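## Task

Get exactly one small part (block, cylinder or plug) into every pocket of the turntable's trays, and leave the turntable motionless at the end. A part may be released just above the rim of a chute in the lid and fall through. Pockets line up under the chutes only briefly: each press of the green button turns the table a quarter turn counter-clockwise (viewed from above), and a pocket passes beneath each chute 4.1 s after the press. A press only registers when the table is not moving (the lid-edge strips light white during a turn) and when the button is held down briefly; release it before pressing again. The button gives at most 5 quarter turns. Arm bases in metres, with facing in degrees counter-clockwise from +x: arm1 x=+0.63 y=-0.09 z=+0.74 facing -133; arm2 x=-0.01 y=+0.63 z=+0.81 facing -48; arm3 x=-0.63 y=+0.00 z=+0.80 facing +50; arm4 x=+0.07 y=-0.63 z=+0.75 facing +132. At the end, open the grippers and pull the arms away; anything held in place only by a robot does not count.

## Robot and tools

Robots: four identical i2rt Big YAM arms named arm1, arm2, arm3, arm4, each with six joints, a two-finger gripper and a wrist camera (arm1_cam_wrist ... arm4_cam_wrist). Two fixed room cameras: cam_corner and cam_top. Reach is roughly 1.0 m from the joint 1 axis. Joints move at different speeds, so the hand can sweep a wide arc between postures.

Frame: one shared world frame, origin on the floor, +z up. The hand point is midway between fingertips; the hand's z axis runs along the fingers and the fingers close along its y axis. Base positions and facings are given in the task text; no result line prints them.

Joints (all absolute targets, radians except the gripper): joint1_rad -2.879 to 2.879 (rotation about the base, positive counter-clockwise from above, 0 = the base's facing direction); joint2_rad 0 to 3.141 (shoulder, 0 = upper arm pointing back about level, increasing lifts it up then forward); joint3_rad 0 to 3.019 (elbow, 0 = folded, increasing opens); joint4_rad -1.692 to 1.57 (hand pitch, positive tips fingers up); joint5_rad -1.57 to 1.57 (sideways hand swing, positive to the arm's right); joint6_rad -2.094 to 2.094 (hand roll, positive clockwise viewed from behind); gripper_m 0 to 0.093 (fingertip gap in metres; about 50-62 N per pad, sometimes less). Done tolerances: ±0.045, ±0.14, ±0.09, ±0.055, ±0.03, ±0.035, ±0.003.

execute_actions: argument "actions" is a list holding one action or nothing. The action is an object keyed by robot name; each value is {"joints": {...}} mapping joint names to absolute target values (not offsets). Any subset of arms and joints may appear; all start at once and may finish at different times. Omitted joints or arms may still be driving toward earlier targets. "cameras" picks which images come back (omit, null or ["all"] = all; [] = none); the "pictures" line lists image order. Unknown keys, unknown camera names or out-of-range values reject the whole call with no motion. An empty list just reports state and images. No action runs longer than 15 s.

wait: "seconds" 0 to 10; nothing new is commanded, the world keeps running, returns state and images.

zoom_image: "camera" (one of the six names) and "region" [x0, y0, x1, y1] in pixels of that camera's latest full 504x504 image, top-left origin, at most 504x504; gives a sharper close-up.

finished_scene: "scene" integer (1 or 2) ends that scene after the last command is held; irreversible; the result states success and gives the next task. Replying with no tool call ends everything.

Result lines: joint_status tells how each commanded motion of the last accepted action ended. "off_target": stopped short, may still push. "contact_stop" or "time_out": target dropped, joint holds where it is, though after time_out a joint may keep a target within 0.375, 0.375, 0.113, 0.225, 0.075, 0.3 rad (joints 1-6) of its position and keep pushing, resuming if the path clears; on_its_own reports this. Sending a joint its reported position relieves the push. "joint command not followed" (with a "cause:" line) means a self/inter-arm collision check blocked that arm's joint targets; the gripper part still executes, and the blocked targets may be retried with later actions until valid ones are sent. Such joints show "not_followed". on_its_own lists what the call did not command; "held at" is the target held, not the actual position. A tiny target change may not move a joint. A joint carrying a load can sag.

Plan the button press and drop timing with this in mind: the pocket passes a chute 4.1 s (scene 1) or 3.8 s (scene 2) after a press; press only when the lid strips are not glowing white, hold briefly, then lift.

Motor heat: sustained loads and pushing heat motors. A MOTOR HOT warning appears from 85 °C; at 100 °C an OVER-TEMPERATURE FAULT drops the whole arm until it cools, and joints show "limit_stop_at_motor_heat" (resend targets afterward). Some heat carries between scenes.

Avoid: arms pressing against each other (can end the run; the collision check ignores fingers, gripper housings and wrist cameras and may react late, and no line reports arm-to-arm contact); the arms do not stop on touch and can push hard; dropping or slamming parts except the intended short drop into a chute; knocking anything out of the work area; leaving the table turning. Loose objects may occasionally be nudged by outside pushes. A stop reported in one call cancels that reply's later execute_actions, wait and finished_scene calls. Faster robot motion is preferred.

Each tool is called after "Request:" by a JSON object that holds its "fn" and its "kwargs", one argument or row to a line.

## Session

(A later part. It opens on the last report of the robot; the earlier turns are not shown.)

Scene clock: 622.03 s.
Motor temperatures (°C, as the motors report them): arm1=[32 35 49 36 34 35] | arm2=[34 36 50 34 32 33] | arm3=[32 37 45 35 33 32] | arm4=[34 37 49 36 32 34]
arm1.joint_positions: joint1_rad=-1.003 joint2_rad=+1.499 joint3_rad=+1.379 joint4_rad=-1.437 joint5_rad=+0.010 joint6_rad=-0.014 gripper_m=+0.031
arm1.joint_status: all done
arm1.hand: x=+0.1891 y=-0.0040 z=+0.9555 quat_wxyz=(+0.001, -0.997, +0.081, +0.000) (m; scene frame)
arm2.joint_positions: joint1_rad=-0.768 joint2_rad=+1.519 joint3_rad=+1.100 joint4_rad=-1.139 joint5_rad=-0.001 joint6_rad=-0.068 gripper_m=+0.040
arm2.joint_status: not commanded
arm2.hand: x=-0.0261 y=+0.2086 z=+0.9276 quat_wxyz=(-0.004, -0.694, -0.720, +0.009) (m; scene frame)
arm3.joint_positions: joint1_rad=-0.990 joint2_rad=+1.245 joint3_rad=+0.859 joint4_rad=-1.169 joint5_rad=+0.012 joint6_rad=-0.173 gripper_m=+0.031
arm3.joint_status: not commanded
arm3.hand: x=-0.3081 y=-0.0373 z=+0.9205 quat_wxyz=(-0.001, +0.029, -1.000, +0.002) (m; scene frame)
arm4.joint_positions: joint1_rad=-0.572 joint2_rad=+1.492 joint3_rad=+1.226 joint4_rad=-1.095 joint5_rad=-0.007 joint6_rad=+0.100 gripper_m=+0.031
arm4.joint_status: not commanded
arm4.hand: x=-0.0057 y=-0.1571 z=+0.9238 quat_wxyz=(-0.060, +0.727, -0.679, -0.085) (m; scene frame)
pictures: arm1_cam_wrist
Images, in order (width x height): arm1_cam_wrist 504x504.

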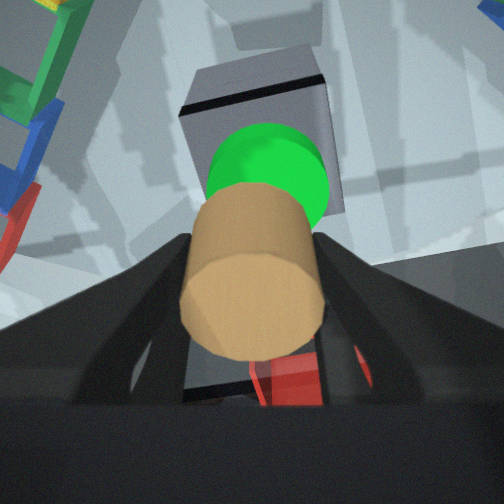

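Request:
{"fn": "execute_actions", "kwargs": {
  "actions": [
    {"arm1":{"joints":{"joint3_rad":1.28,"joint4_rad":-1.32}}}
  ],
  "cameras": ["arm1_cam_wrist","cam_top"]
}}

Request:
{"fn": "execute_actions", "kwargs": {
  "actions": [
    {"arm1":{"joints":{"joint1_rad":-1.125,"joint2_rad":1.15}}}
  ],
  "cameras": ["cam_top", "arm4_cam_wrist"]
}}

Request:
{"fn": "execute_actions", "kwargs": {
  "actions": [
    {"arm1":{"joints":{"joint3_rad":0.955,"joint4_rad":-1.35}}}
  ],
  "cameras": ["cam_top","arm4_cam_wrist"]
}}

Request:
{"fn": "wait", "kwargs": {
  "seconds": 0.5
}}

Request:
{"fn": "wait", "kwargs": {
  "seconds": 0.4
}}

Request:
{"fn": "wait", "kwargs": {
  "seconds": 0.4
}}

Request:
{"fn": "wait", "kwargs": {
  "seconds": 0.5
}}

Request:
{"fn": "wait", "kwargs": {
  "seconds": 1.0
}}

Request:
{"fn": "wait", "kwargs": {
  "seconds": 1.5
}}

Scene clock: 630.50 s.
Motor temperatures (°C, as the motors report them): arm1=[32 36 50 36 34 35] | arm2=[34 36 50 34 32 33] | arm3=[32 37 45 35 33 32] | arm4=[34 37 49 36 32 34]
arm1.joint_positions: joint1_rad=-1.003 joint2_rad=+1.485 joint3_rad=+1.292 joint4_rad=-1.340 joint5_rad=+0.010 joint6_rad=-0.014 gripper_m=+0.031
arm1.joint_status: all done
arm1.hand: x=+0.1934 y=-0.0050 z=+0.9285 quat_wxyz=(+0.002, -0.997, +0.081, +0.011) (m; scene frame)
arm2.joint_positions: joint1_rad=-0.768 joint2_rad=+1.519 joint3_rad=+1.100 joint4_rad=-1.139 joint5_rad=-0.001 joint6_rad=-0.068 gripper_m=+0.040
arm2.joint_status: not commanded
arm2.hand: x=-0.0261 y=+0.2086 z=+0.9276 quat_wxyz=(-0.004, -0.694, -0.720, +0.009) (m; scene frame)
arm3.joint_positions: joint1_rad=-0.990 joint2_rad=+1.245 joint3_rad=+0.859 joint4_rad=-1.169 joint5_rad=+0.012 joint6_rad=-0.173 gripper_m=+0.031
arm3.joint_status: not commanded
arm3.hand: x=-0.3081 y=-0.0373 z=+0.9205 quat_wxyz=(-0.001, +0.029, -1.000, +0.002) (m; scene frame)
arm4.joint_positions: joint1_rad=-0.572 joint2_rad=+1.492 joint3_rad=+1.226 joint4_rad=-1.095 joint5_rad=-0.007 joint6_rad=+0.100 gripper_m=+0.031
arm4.joint_status: not commanded
arm4.hand: x=-0.0057 y=-0.1571 z=+0.9238 quat_wxyz=(-0.060, +0.727, -0.679, -0.085) (m; scene frame)
pictures: arm1_cam_wrist, cam_top
Images, in order (width x height): arm1_cam_wrist 504x504, cam_top 504x504.

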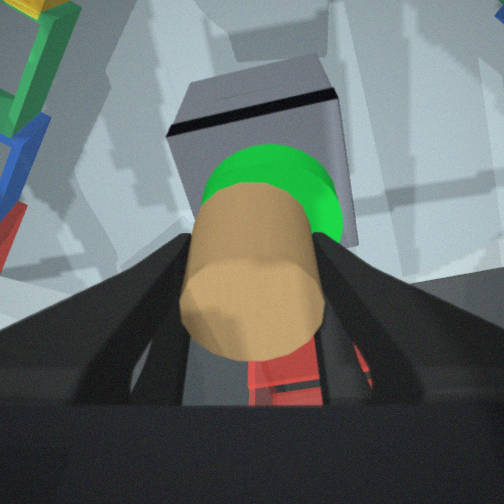

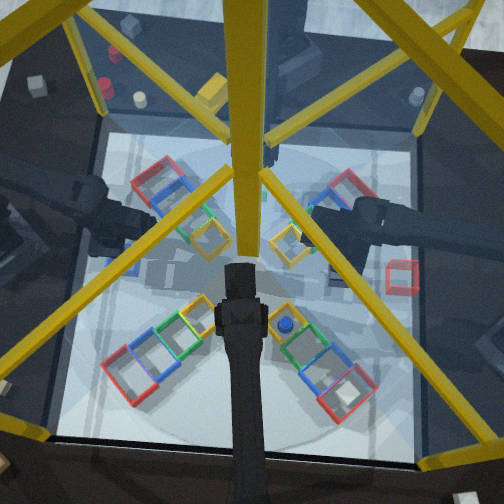

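Scene clock: 631.83 s.
Motor temperatures (°C, as the motors report them): arm1=[32 36 50 36 34 35] | arm2=[34 36 50 34 32 33] | arm3=[32 37 45 35 33 32] | arm4=[34 37 49 36 32 34]
arm1.joint_positions: joint1_rad=-1.135 joint2_rad=+1.140 joint3_rad=+1.281 joint4_rad=-1.334 joint5_rad=+0.011 joint6_rad=-0.014 gripper_m=+0.031
arm1.joint_status: all done
arm1.hand: x=+0.2506 y=+0.0387 z=+1.0621 quat_wxyz=(+0.031, -0.973, +0.146, +0.177) (m; scene frame)
arm2.joint_positions: joint1_rad=-0.768 joint2_rad=+1.519 joint3_rad=+1.100 joint4_rad=-1.139 joint5_rad=-0.001 joint6_rad=-0.068 gripper_m=+0.040
arm2.joint_status: not commanded
arm2.hand: x=-0.0261 y=+0.2086 z=+0.9276 quat_wxyz=(-0.004, -0.694, -0.720, +0.009) (m; scene frame)
arm3.joint_positions: joint1_rad=-0.990 joint2_rad=+1.245 joint3_rad=+0.859 joint4_rad=-1.169 joint5_rad=+0.012 joint6_rad=-0.173 gripper_m=+0.031
arm3.joint_status: not commanded
arm3.hand: x=-0.3081 y=-0.0373 z=+0.9205 quat_wxyz=(-0.001, +0.029, -1.000, +0.002) (m; scene frame)
arm4.joint_positions: joint1_rad=-0.572 joint2_rad=+1.492 joint3_rad=+1.226 joint4_rad=-1.095 joint5_rad=-0.007 joint6_rad=+0.100 gripper_m=+0.031
arm4.joint_status: not commanded
arm4.hand: x=-0.0057 y=-0.1571 z=+0.9238 quat_wxyz=(-0.060, +0.727, -0.679, -0.085) (m; scene frame)
pictures: arm4_cam_wrist, cam_top
Images, in order (width x height): arm4_cam_wrist 504x504, cam_top 504x504.

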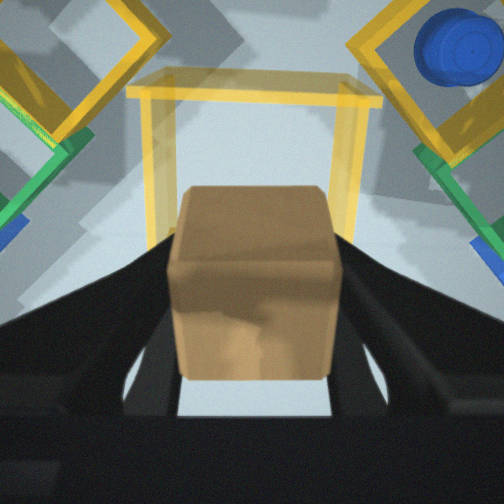

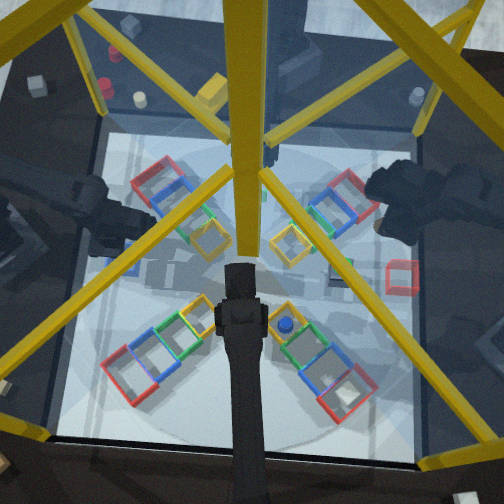

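Scene clock: 632.87 s.
Motor temperatures (°C, as the motors report them): arm1=[32 36 49 36 34 35] | arm2=[34 36 50 34 32 33] | arm3=[32 37 45 35 33 32] | arm4=[34 37 49 36 32 34]
arm1.joint_positions: joint1_rad=-1.135 joint2_rad=+1.141 joint3_rad=+0.959 joint4_rad=-1.338 joint5_rad=+0.011 joint6_rad=-0.014 gripper_m=+0.031
arm1.joint_status: all done
arm1.hand: x=+0.3291 y=+0.0129 z=+0.9238 quat_wxyz=(+0.005, -0.989, +0.147, +0.017) (m; scene frame)
arm2.joint_positions: joint1_rad=-0.768 joint2_rad=+1.519 joint3_rad=+1.100 joint4_rad=-1.139 joint5_rad=-0.001 joint6_rad=-0.068 gripper_m=+0.040
arm2.joint_status: not commanded
arm2.hand: x=-0.0261 y=+0.2086 z=+0.9276 quat_wxyz=(-0.004, -0.694, -0.720, +0.009) (m; scene frame)
arm3.joint_positions: joint1_rad=-0.990 joint2_rad=+1.245 joint3_rad=+0.859 joint4_rad=-1.169 joint5_rad=+0.012 joint6_rad=-0.173 gripper_m=+0.031
arm3.joint_status: not commanded
arm3.hand: x=-0.3081 y=-0.0373 z=+0.9205 quat_wxyz=(-0.001, +0.029, -1.000, +0.002) (m; scene frame)
arm4.joint_positions: joint1_rad=-0.572 joint2_rad=+1.492 joint3_rad=+1.226 joint4_rad=-1.095 joint5_rad=-0.007 joint6_rad=+0.100 gripper_m=+0.031
arm4.joint_status: not commanded
arm4.hand: x=-0.0057 y=-0.1571 z=+0.9238 quat_wxyz=(-0.060, +0.727, -0.679, -0.085) (m; scene frame)
pictures: arm4_cam_wrist, cam_top
Images, in order (width x height): arm4_cam_wrist 504x504, cam_top 504x504.

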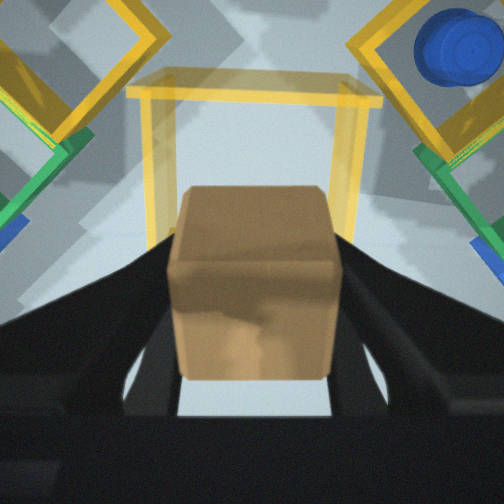

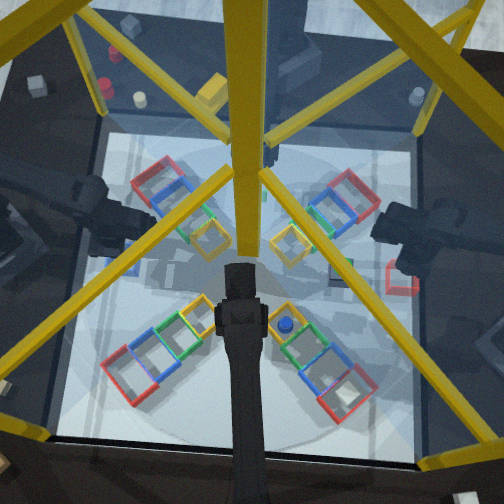

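Scene clock: 633.37 s.
Motor temperatures (°C, as the motors report them): arm1=[32 36 49 36 34 35] | arm2=[34 36 50 34 32 33] | arm3=[32 37 45 35 33 32] | arm4=[34 37 49 36 32 34]
arm1.joint_positions: joint1_rad=-1.135 joint2_rad=+1.141 joint3_rad=+0.959 joint4_rad=-1.338 joint5_rad=+0.011 joint6_rad=-0.014 gripper_m=+0.031
arm1.joint_status: all done
arm1.hand: x=+0.3291 y=+0.0129 z=+0.9238 quat_wxyz=(+0.005, -0.989, +0.147, +0.017) (m; scene frame)
arm2.joint_positions: joint1_rad=-0.768 joint2_rad=+1.519 joint3_rad=+1.100 joint4_rad=-1.139 joint5_rad=-0.001 joint6_rad=-0.068 gripper_m=+0.040
arm2.joint_status: not commanded
arm2.hand: x=-0.0261 y=+0.2086 z=+0.9276 quat_wxyz=(-0.004, -0.694, -0.720, +0.009) (m; scene frame)
arm3.joint_positions: joint1_rad=-0.990 joint2_rad=+1.245 joint3_rad=+0.859 joint4_rad=-1.169 joint5_rad=+0.012 joint6_rad=-0.173 gripper_m=+0.031
arm3.joint_status: not commanded
arm3.hand: x=-0.3081 y=-0.0373 z=+0.9205 quat_wxyz=(-0.001, +0.029, -1.000, +0.002) (m; scene frame)
arm4.joint_positions: joint1_rad=-0.572 joint2_rad=+1.492 joint3_rad=+1.226 joint4_rad=-1.095 joint5_rad=-0.007 joint6_rad=+0.100 gripper_m=+0.031
arm4.joint_status: not commanded
arm4.hand: x=-0.0057 y=-0.1571 z=+0.9238 quat_wxyz=(-0.060, +0.727, -0.679, -0.085) (m; scene frame)
wait: 0.50 s; at rest by 0.27 s
pictures: arm1_cam_wrist, arm2_cam_wrist, arm3_cam_wrist, arm4_cam_wrist, cam_corner, cam_top
Images, in order (width x height): arm1_cam_wrist 504x504, arm2_cam_wrist 504x504, arm3_cam_wrist 504x504, arm4_cam_wrist 504x504, cam_corner 504x504, cam_top 504x504.

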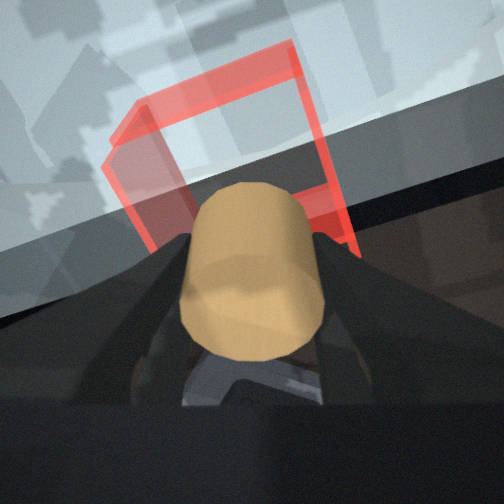

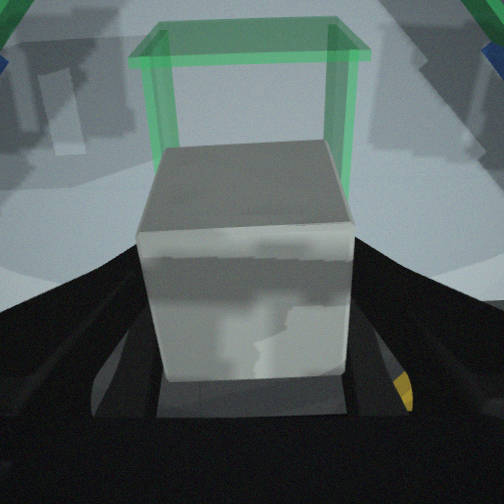

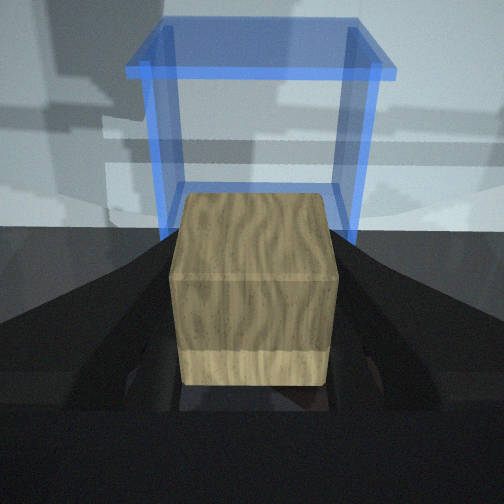

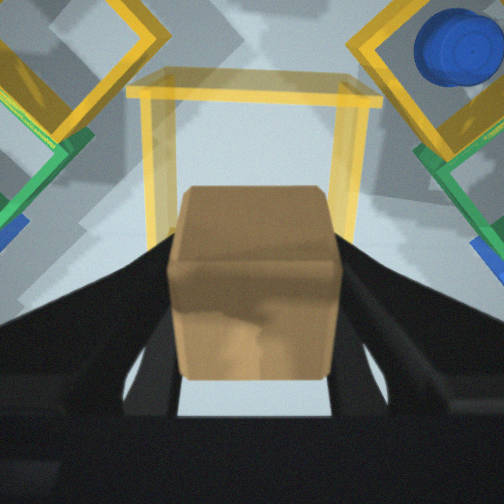

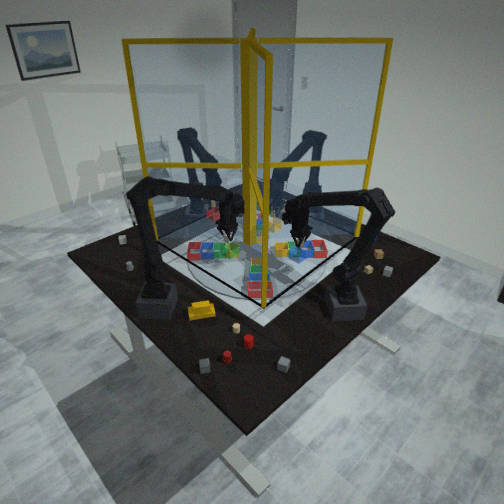

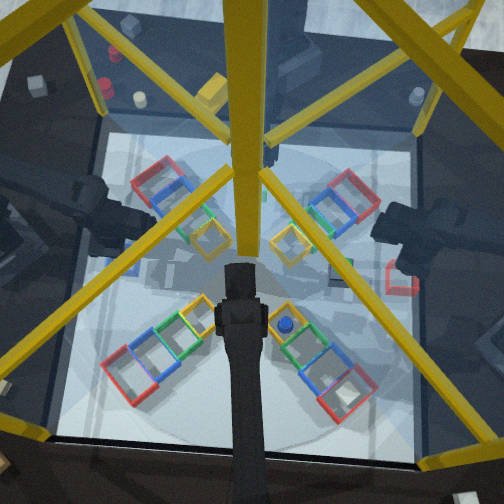

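Scene clock: 633.77 s.
Motor temperatures (°C, as the motors report them): arm1=[32 36 49 36 34 35] | arm2=[34 36 50 34 32 33] | arm3=[32 37 45 35 33 32] | arm4=[34 37 49 36 32 34]
arm1.joint_positions: joint1_rad=-1.135 joint2_rad=+1.141 joint3_rad=+0.959 joint4_rad=-1.338 joint5_rad=+0.011 joint6_rad=-0.014 gripper_m=+0.031
arm1.joint_status: all done
arm1.hand: x=+0.3291 y=+0.0129 z=+0.9238 quat_wxyz=(+0.005, -0.989, +0.147, +0.017) (m; scene frame)
arm2.joint_positions: joint1_rad=-0.768 joint2_rad=+1.519 joint3_rad=+1.100 joint4_rad=-1.139 joint5_rad=-0.001 joint6_rad=-0.068 gripper_m=+0.040
arm2.joint_status: not commanded
arm2.hand: x=-0.0261 y=+0.2086 z=+0.9276 quat_wxyz=(-0.004, -0.694, -0.720, +0.009) (m; scene frame)
arm3.joint_positions: joint1_rad=-0.990 joint2_rad=+1.245 joint3_rad=+0.859 joint4_rad=-1.169 joint5_rad=+0.012 joint6_rad=-0.173 gripper_m=+0.031
arm3.joint_status: not commanded
arm3.hand: x=-0.3081 y=-0.0373 z=+0.9205 quat_wxyz=(-0.001, +0.029, -1.000, +0.002) (m; scene frame)
arm4.joint_positions: joint1_rad=-0.572 joint2_rad=+1.492 joint3_rad=+1.226 joint4_rad=-1.095 joint5_rad=-0.007 joint6_rad=+0.100 gripper_m=+0.031
arm4.joint_status: not commanded
arm4.hand: x=-0.0057 y=-0.1571 z=+0.9238 quat_wxyz=(-0.060, +0.727, -0.679, -0.085) (m; scene frame)
wait: 0.40 s; at rest by 0.27 s
pictures: arm1_cam_wrist, arm2_cam_wrist, arm3_cam_wrist, arm4_cam_wrist, cam_corner, cam_top
Images, in order (width x height): arm1_cam_wrist 504x504, arm2_cam_wrist 504x504, arm3_cam_wrist 504x504, arm4_cam_wrist 504x504, cam_corner 504x504, cam_top 504x504.

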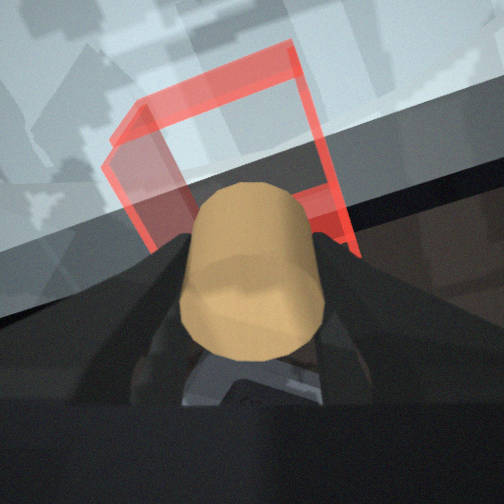

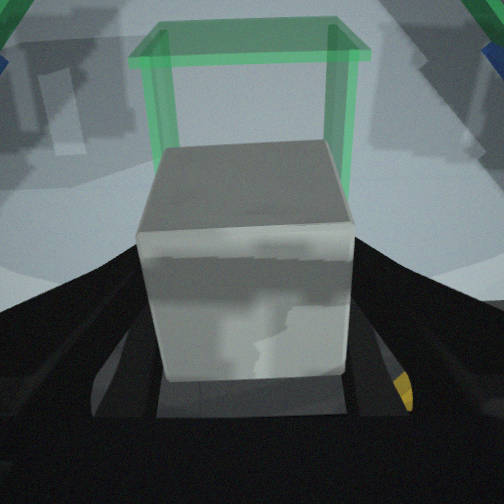

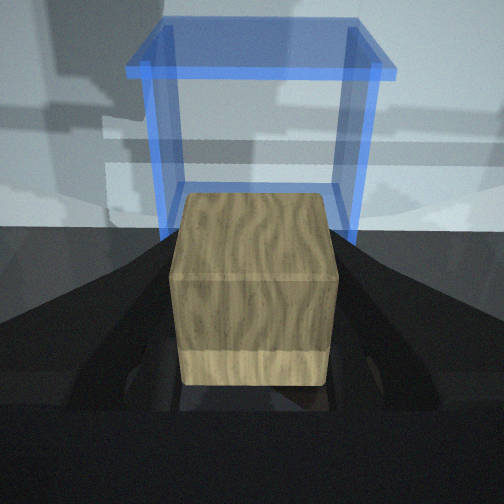

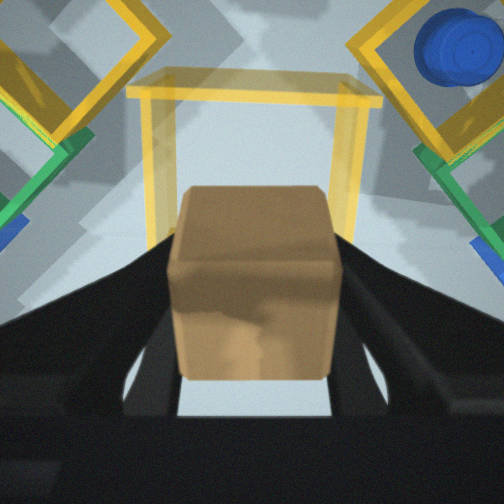

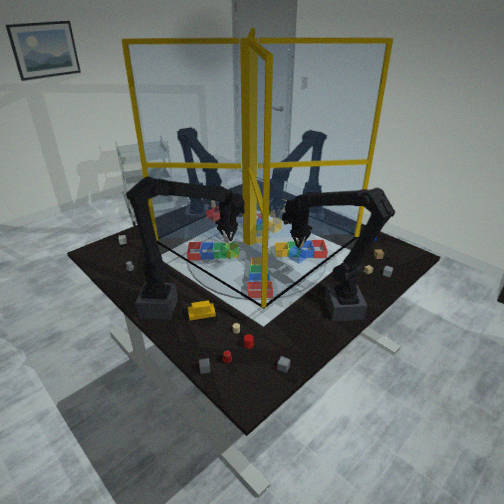

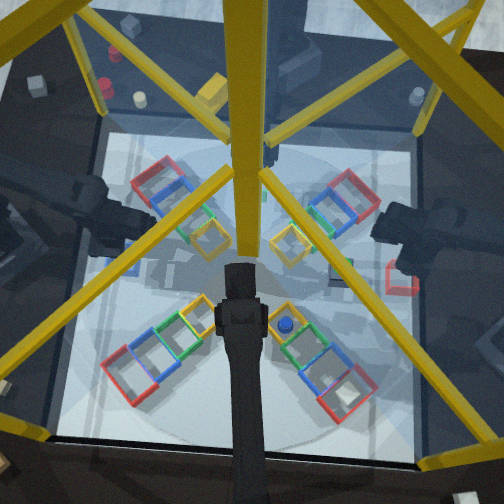

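Scene clock: 634.17 s.
Motor temperatures (°C, as the motors report them): arm1=[32 36 49 36 34 35] | arm2=[34 36 50 34 32 33] | arm3=[32 37 45 35 33 32] | arm4=[34 37 49 36 32 34]
arm1.joint_positions: joint1_rad=-1.135 joint2_rad=+1.141 joint3_rad=+0.959 joint4_rad=-1.338 joint5_rad=+0.011 joint6_rad=-0.014 gripper_m=+0.031
arm1.joint_status: all done
arm1.hand: x=+0.3291 y=+0.0129 z=+0.9238 quat_wxyz=(+0.005, -0.989, +0.147, +0.017) (m; scene frame)
arm2.joint_positions: joint1_rad=-0.768 joint2_rad=+1.519 joint3_rad=+1.100 joint4_rad=-1.139 joint5_rad=-0.001 joint6_rad=-0.068 gripper_m=+0.040
arm2.joint_status: not commanded
arm2.hand: x=-0.0261 y=+0.2086 z=+0.9276 quat_wxyz=(-0.004, -0.694, -0.720, +0.009) (m; scene frame)
arm3.joint_positions: joint1_rad=-0.990 joint2_rad=+1.245 joint3_rad=+0.859 joint4_rad=-1.169 joint5_rad=+0.012 joint6_rad=-0.173 gripper_m=+0.031
arm3.joint_status: not commanded
arm3.hand: x=-0.3081 y=-0.0373 z=+0.9205 quat_wxyz=(-0.001, +0.029, -1.000, +0.002) (m; scene frame)
arm4.joint_positions: joint1_rad=-0.572 joint2_rad=+1.492 joint3_rad=+1.226 joint4_rad=-1.095 joint5_rad=-0.007 joint6_rad=+0.100 gripper_m=+0.031
arm4.joint_status: not commanded
arm4.hand: x=-0.0057 y=-0.1571 z=+0.9238 quat_wxyz=(-0.060, +0.727, -0.679, -0.085) (m; scene frame)
wait: 0.40 s; at rest by 0.27 s
pictures: arm1_cam_wrist, arm2_cam_wrist, arm3_cam_wrist, arm4_cam_wrist, cam_corner, cam_top
Images, in order (width x height): arm1_cam_wrist 504x504, arm2_cam_wrist 504x504, arm3_cam_wrist 504x504, arm4_cam_wrist 504x504, cam_corner 504x504, cam_top 504x504.

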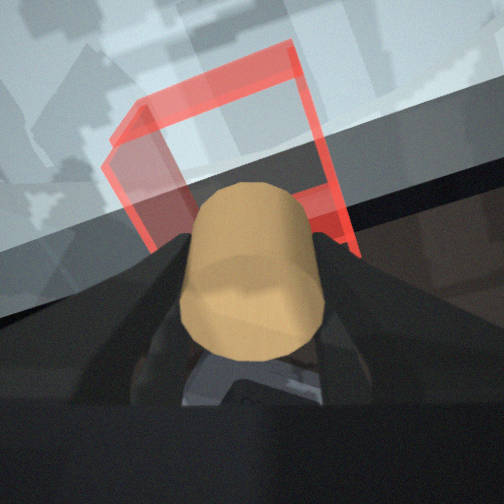

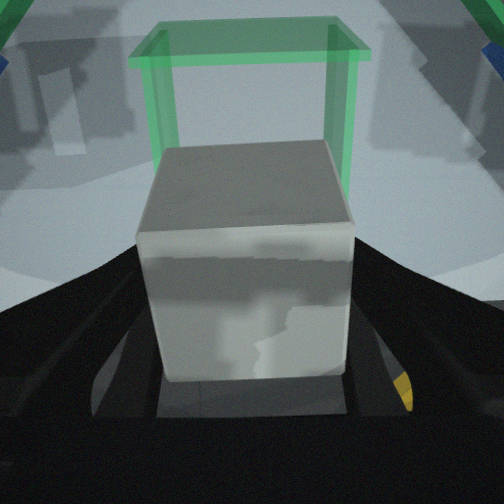

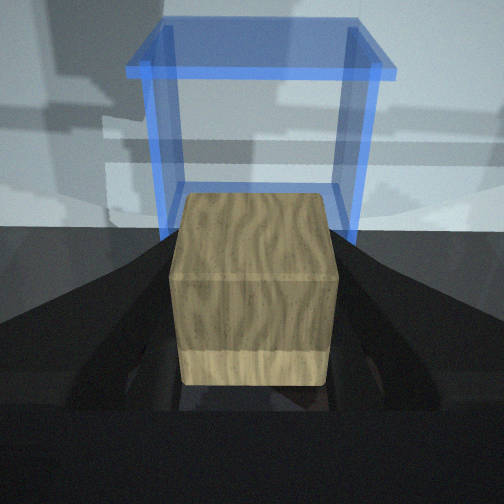

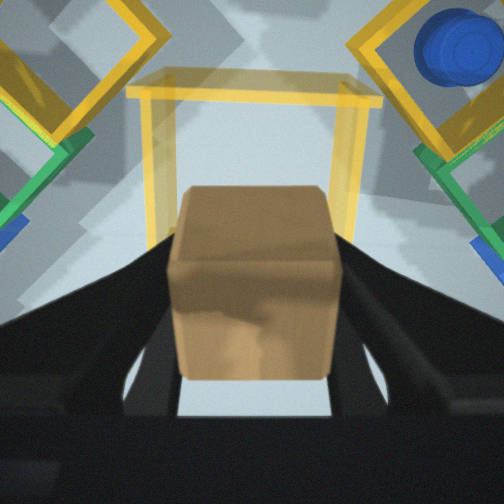

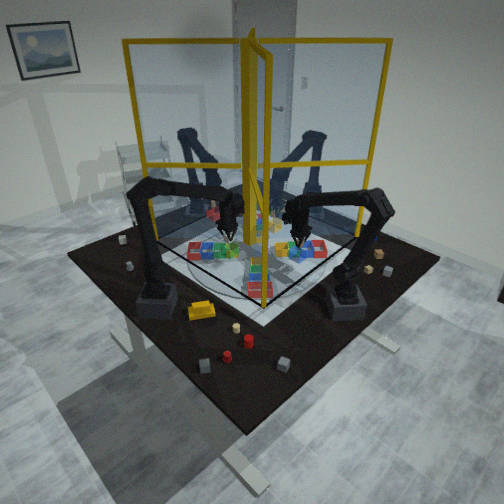

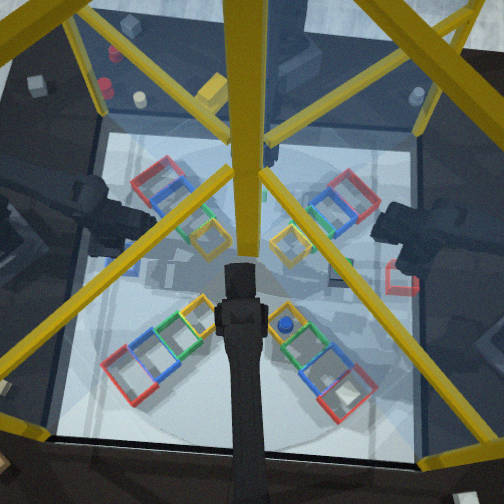

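Scene clock: 634.67 s.
Motor temperatures (°C, as the motors report them): arm1=[32 36 49 36 34 35] | arm2=[34 36 50 34 32 33] | arm3=[32 37 45 35 33 32] | arm4=[34 37 49 36 32 34]
arm1.joint_positions: joint1_rad=-1.135 joint2_rad=+1.141 joint3_rad=+0.959 joint4_rad=-1.338 joint5_rad=+0.011 joint6_rad=-0.014 gripper_m=+0.031
arm1.joint_status: all done
arm1.hand: x=+0.3291 y=+0.0129 z=+0.9238 quat_wxyz=(+0.005, -0.989, +0.147, +0.017) (m; scene frame)
arm2.joint_positions: joint1_rad=-0.768 joint2_rad=+1.519 joint3_rad=+1.100 joint4_rad=-1.139 joint5_rad=-0.001 joint6_rad=-0.068 gripper_m=+0.040
arm2.joint_status: not commanded
arm2.hand: x=-0.0261 y=+0.2086 z=+0.9276 quat_wxyz=(-0.004, -0.694, -0.720, +0.009) (m; scene frame)
arm3.joint_positions: joint1_rad=-0.990 joint2_rad=+1.245 joint3_rad=+0.859 joint4_rad=-1.169 joint5_rad=+0.012 joint6_rad=-0.173 gripper_m=+0.031
arm3.joint_status: not commanded
arm3.hand: x=-0.3081 y=-0.0373 z=+0.9205 quat_wxyz=(-0.001, +0.029, -1.000, +0.002) (m; scene frame)
arm4.joint_positions: joint1_rad=-0.572 joint2_rad=+1.492 joint3_rad=+1.226 joint4_rad=-1.095 joint5_rad=-0.007 joint6_rad=+0.100 gripper_m=+0.031
arm4.joint_status: not commanded
arm4.hand: x=-0.0057 y=-0.1571 z=+0.9238 quat_wxyz=(-0.060, +0.727, -0.679, -0.085) (m; scene frame)
wait: 0.50 s; at rest by 0.27 s
pictures: arm1_cam_wrist, arm2_cam_wrist, arm3_cam_wrist, arm4_cam_wrist, cam_corner, cam_top
Images, in order (width x height): arm1_cam_wrist 504x504, arm2_cam_wrist 504x504, arm3_cam_wrist 504x504, arm4_cam_wrist 504x504, cam_corner 504x504, cam_top 504x504.

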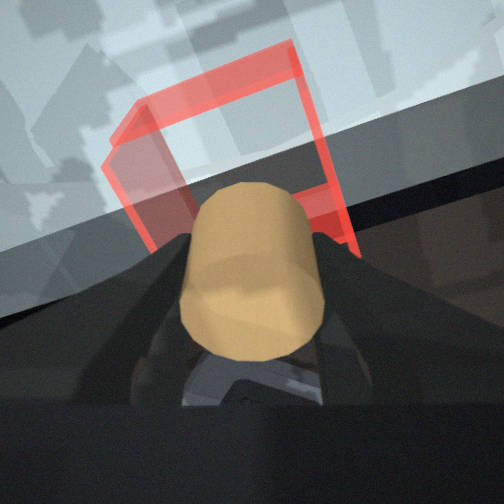

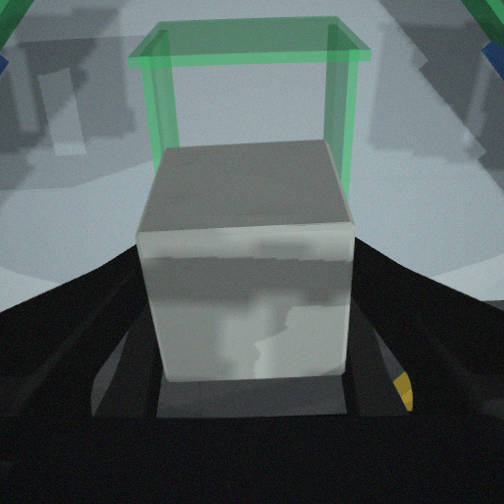

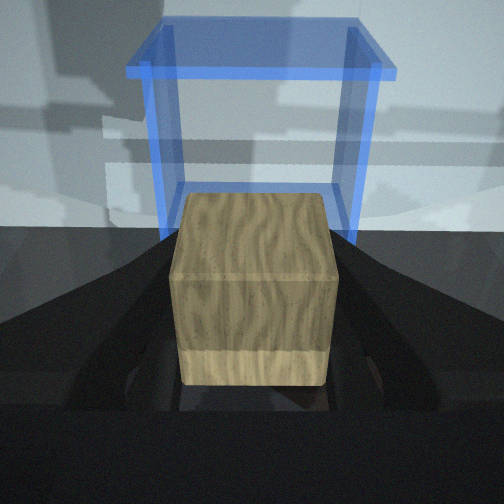

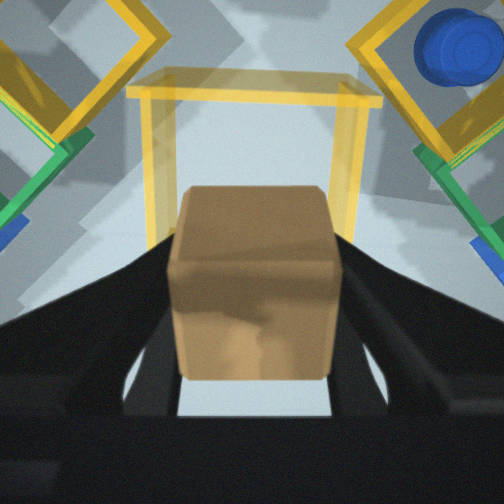

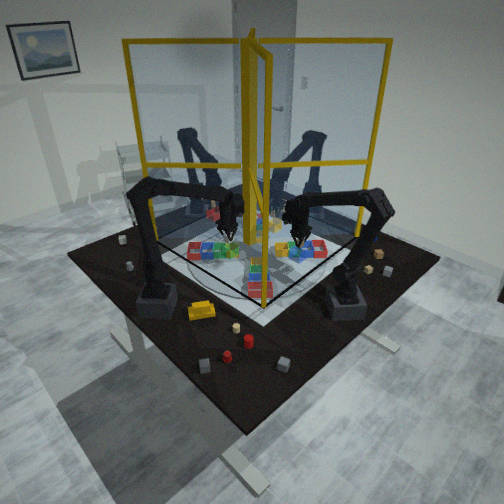

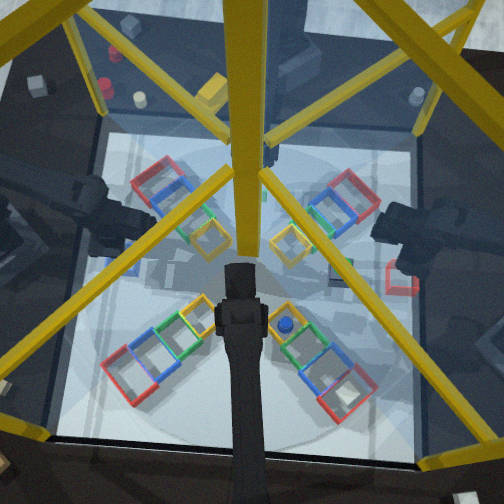

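Scene clock: 635.67 s.
Motor temperatures (°C, as the motors report them): arm1=[32 36 49 36 34 35] | arm2=[34 36 50 34 32 33] | arm3=[32 37 45 35 33 32] | arm4=[34 37 49 36 32 34]
arm1.joint_positions: joint1_rad=-1.135 joint2_rad=+1.141 joint3_rad=+0.959 joint4_rad=-1.338 joint5_rad=+0.011 joint6_rad=-0.014 gripper_m=+0.031
arm1.joint_status: all done
arm1.hand: x=+0.3291 y=+0.0129 z=+0.9238 quat_wxyz=(+0.005, -0.989, +0.147, +0.017) (m; scene frame)
arm2.joint_positions: joint1_rad=-0.768 joint2_rad=+1.519 joint3_rad=+1.100 joint4_rad=-1.139 joint5_rad=-0.001 joint6_rad=-0.068 gripper_m=+0.040
arm2.joint_status: not commanded
arm2.hand: x=-0.0261 y=+0.2086 z=+0.9276 quat_wxyz=(-0.004, -0.694, -0.720, +0.009) (m; scene frame)
arm3.joint_positions: joint1_rad=-0.990 joint2_rad=+1.245 joint3_rad=+0.859 joint4_rad=-1.169 joint5_rad=+0.012 joint6_rad=-0.173 gripper_m=+0.031
arm3.joint_status: not commanded
arm3.hand: x=-0.3081 y=-0.0373 z=+0.9205 quat_wxyz=(-0.001, +0.029, -1.000, +0.002) (m; scene frame)
arm4.joint_positions: joint1_rad=-0.572 joint2_rad=+1.492 joint3_rad=+1.226 joint4_rad=-1.095 joint5_rad=-0.007 joint6_rad=+0.100 gripper_m=+0.031
arm4.joint_status: not commanded
arm4.hand: x=-0.0057 y=-0.1571 z=+0.9238 quat_wxyz=(-0.060, +0.727, -0.679, -0.085) (m; scene frame)
wait: 1.00 s; at rest by 0.27 s
pictures: arm1_cam_wrist, arm2_cam_wrist, arm3_cam_wrist, arm4_cam_wrist, cam_corner, cam_top
Images, in order (width x height): arm1_cam_wrist 504x504, arm2_cam_wrist 504x504, arm3_cam_wrist 504x504, arm4_cam_wrist 504x504, cam_corner 504x504, cam_top 504x504.

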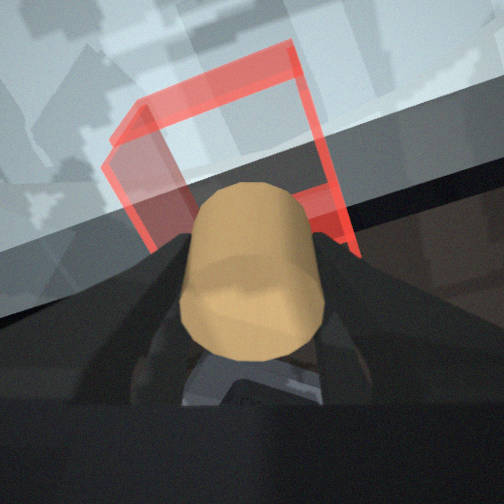

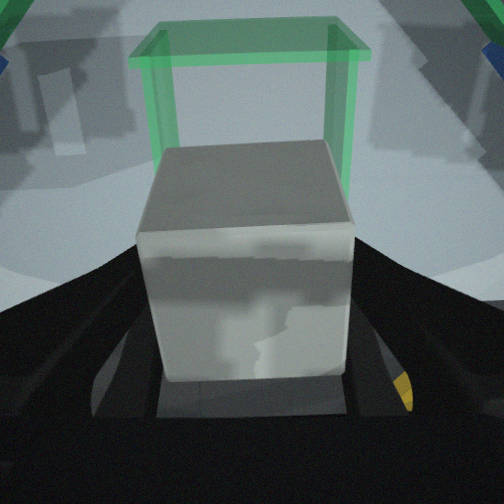

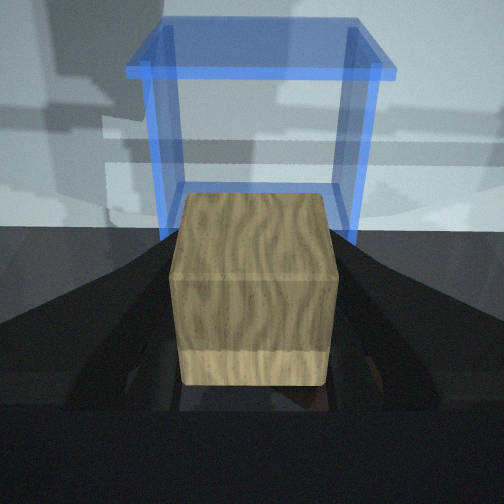

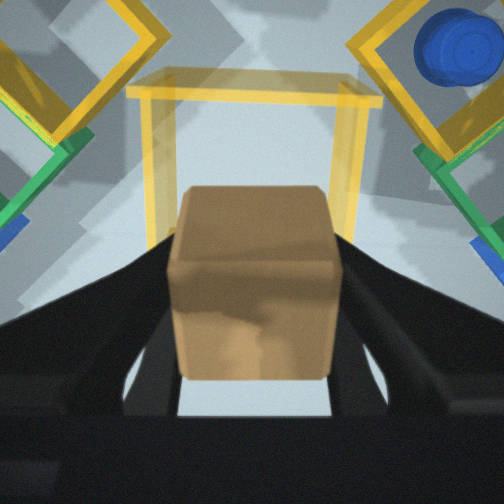

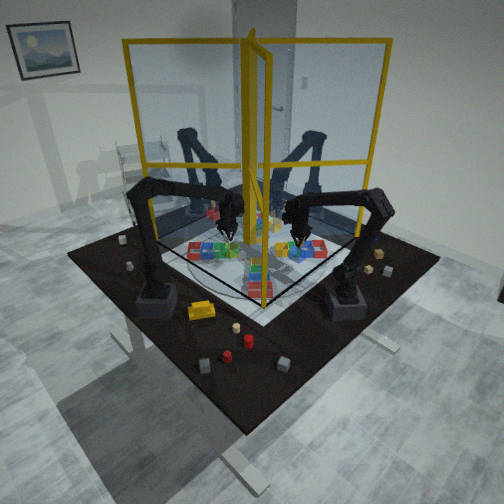

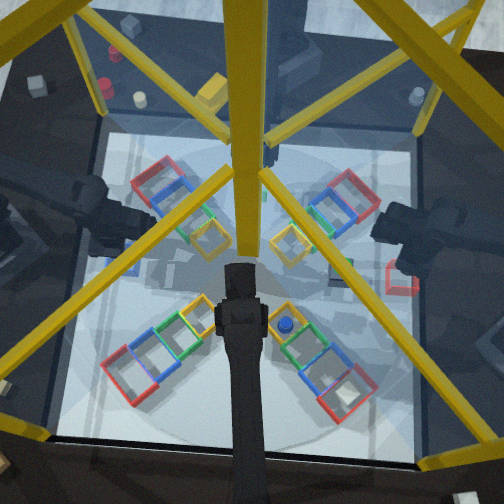

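Scene clock: 637.17 s.
Motor temperatures (°C, as the motors report them): arm1=[32 36 49 36 34 35] | arm2=[34 36 50 34 32 33] | arm3=[32 37 45 35 33 32] | arm4=[34 37 49 36 32 34]
arm1.joint_positions: joint1_rad=-1.135 joint2_rad=+1.141 joint3_rad=+0.959 joint4_rad=-1.338 joint5_rad=+0.011 joint6_rad=-0.014 gripper_m=+0.031
arm1.joint_status: all done
arm1.hand: x=+0.3291 y=+0.0129 z=+0.9238 quat_wxyz=(+0.005, -0.989, +0.147, +0.017) (m; scene frame)
arm2.joint_positions: joint1_rad=-0.768 joint2_rad=+1.519 joint3_rad=+1.100 joint4_rad=-1.139 joint5_rad=-0.001 joint6_rad=-0.068 gripper_m=+0.040
arm2.joint_status: not commanded
arm2.hand: x=-0.0261 y=+0.2086 z=+0.9276 quat_wxyz=(-0.004, -0.694, -0.720, +0.009) (m; scene frame)
arm3.joint_positions: joint1_rad=-0.990 joint2_rad=+1.245 joint3_rad=+0.859 joint4_rad=-1.169 joint5_rad=+0.012 joint6_rad=-0.173 gripper_m=+0.031
arm3.joint_status: not commanded
arm3.hand: x=-0.3081 y=-0.0373 z=+0.9205 quat_wxyz=(-0.001, +0.029, -1.000, +0.002) (m; scene frame)
arm4.joint_positions: joint1_rad=-0.572 joint2_rad=+1.492 joint3_rad=+1.226 joint4_rad=-1.095 joint5_rad=-0.007 joint6_rad=+0.100 gripper_m=+0.031
arm4.joint_status: not commanded
arm4.hand: x=-0.0057 y=-0.1571 z=+0.9238 quat_wxyz=(-0.060, +0.727, -0.679, -0.085) (m; scene frame)
wait: 1.50 s; at rest by 0.27 s
pictures: arm1_cam_wrist, arm2_cam_wrist, arm3_cam_wrist, arm4_cam_wrist, cam_corner, cam_top
Images, in order (width x height): arm1_cam_wrist 504x504, arm2_cam_wrist 504x504, arm3_cam_wrist 504x504, arm4_cam_wrist 504x504, cam_corner 504x504, cam_top 504x504.

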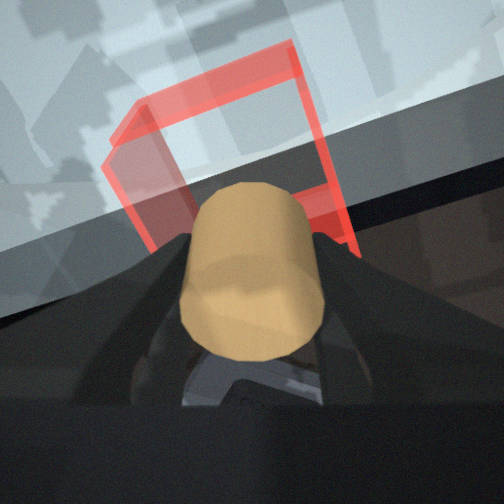

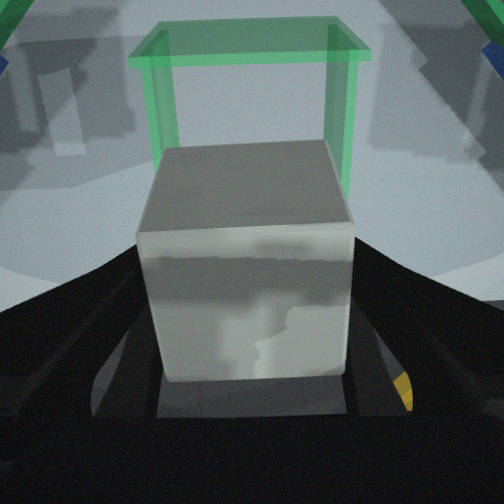

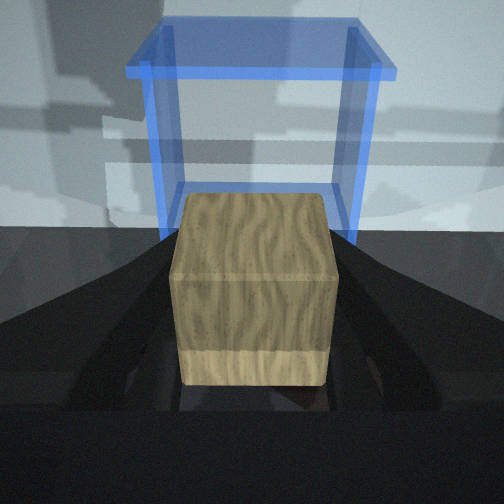

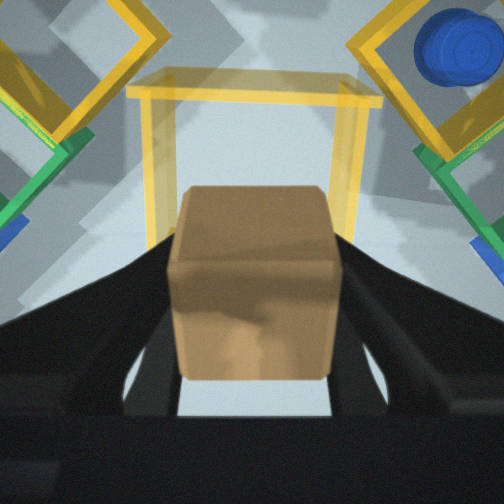

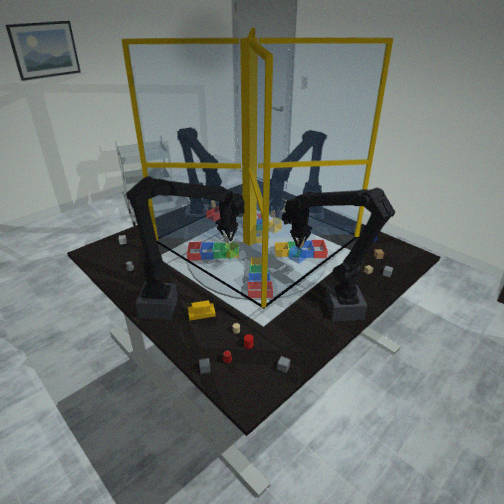

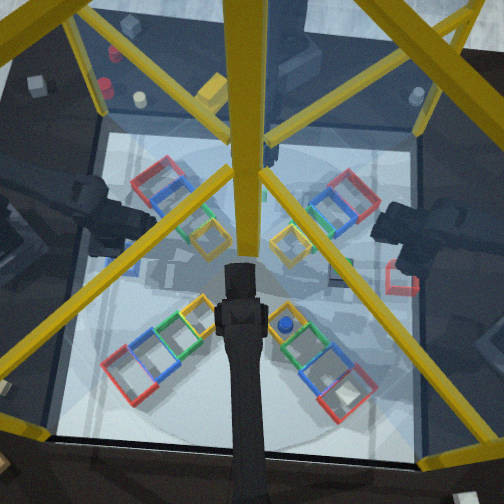

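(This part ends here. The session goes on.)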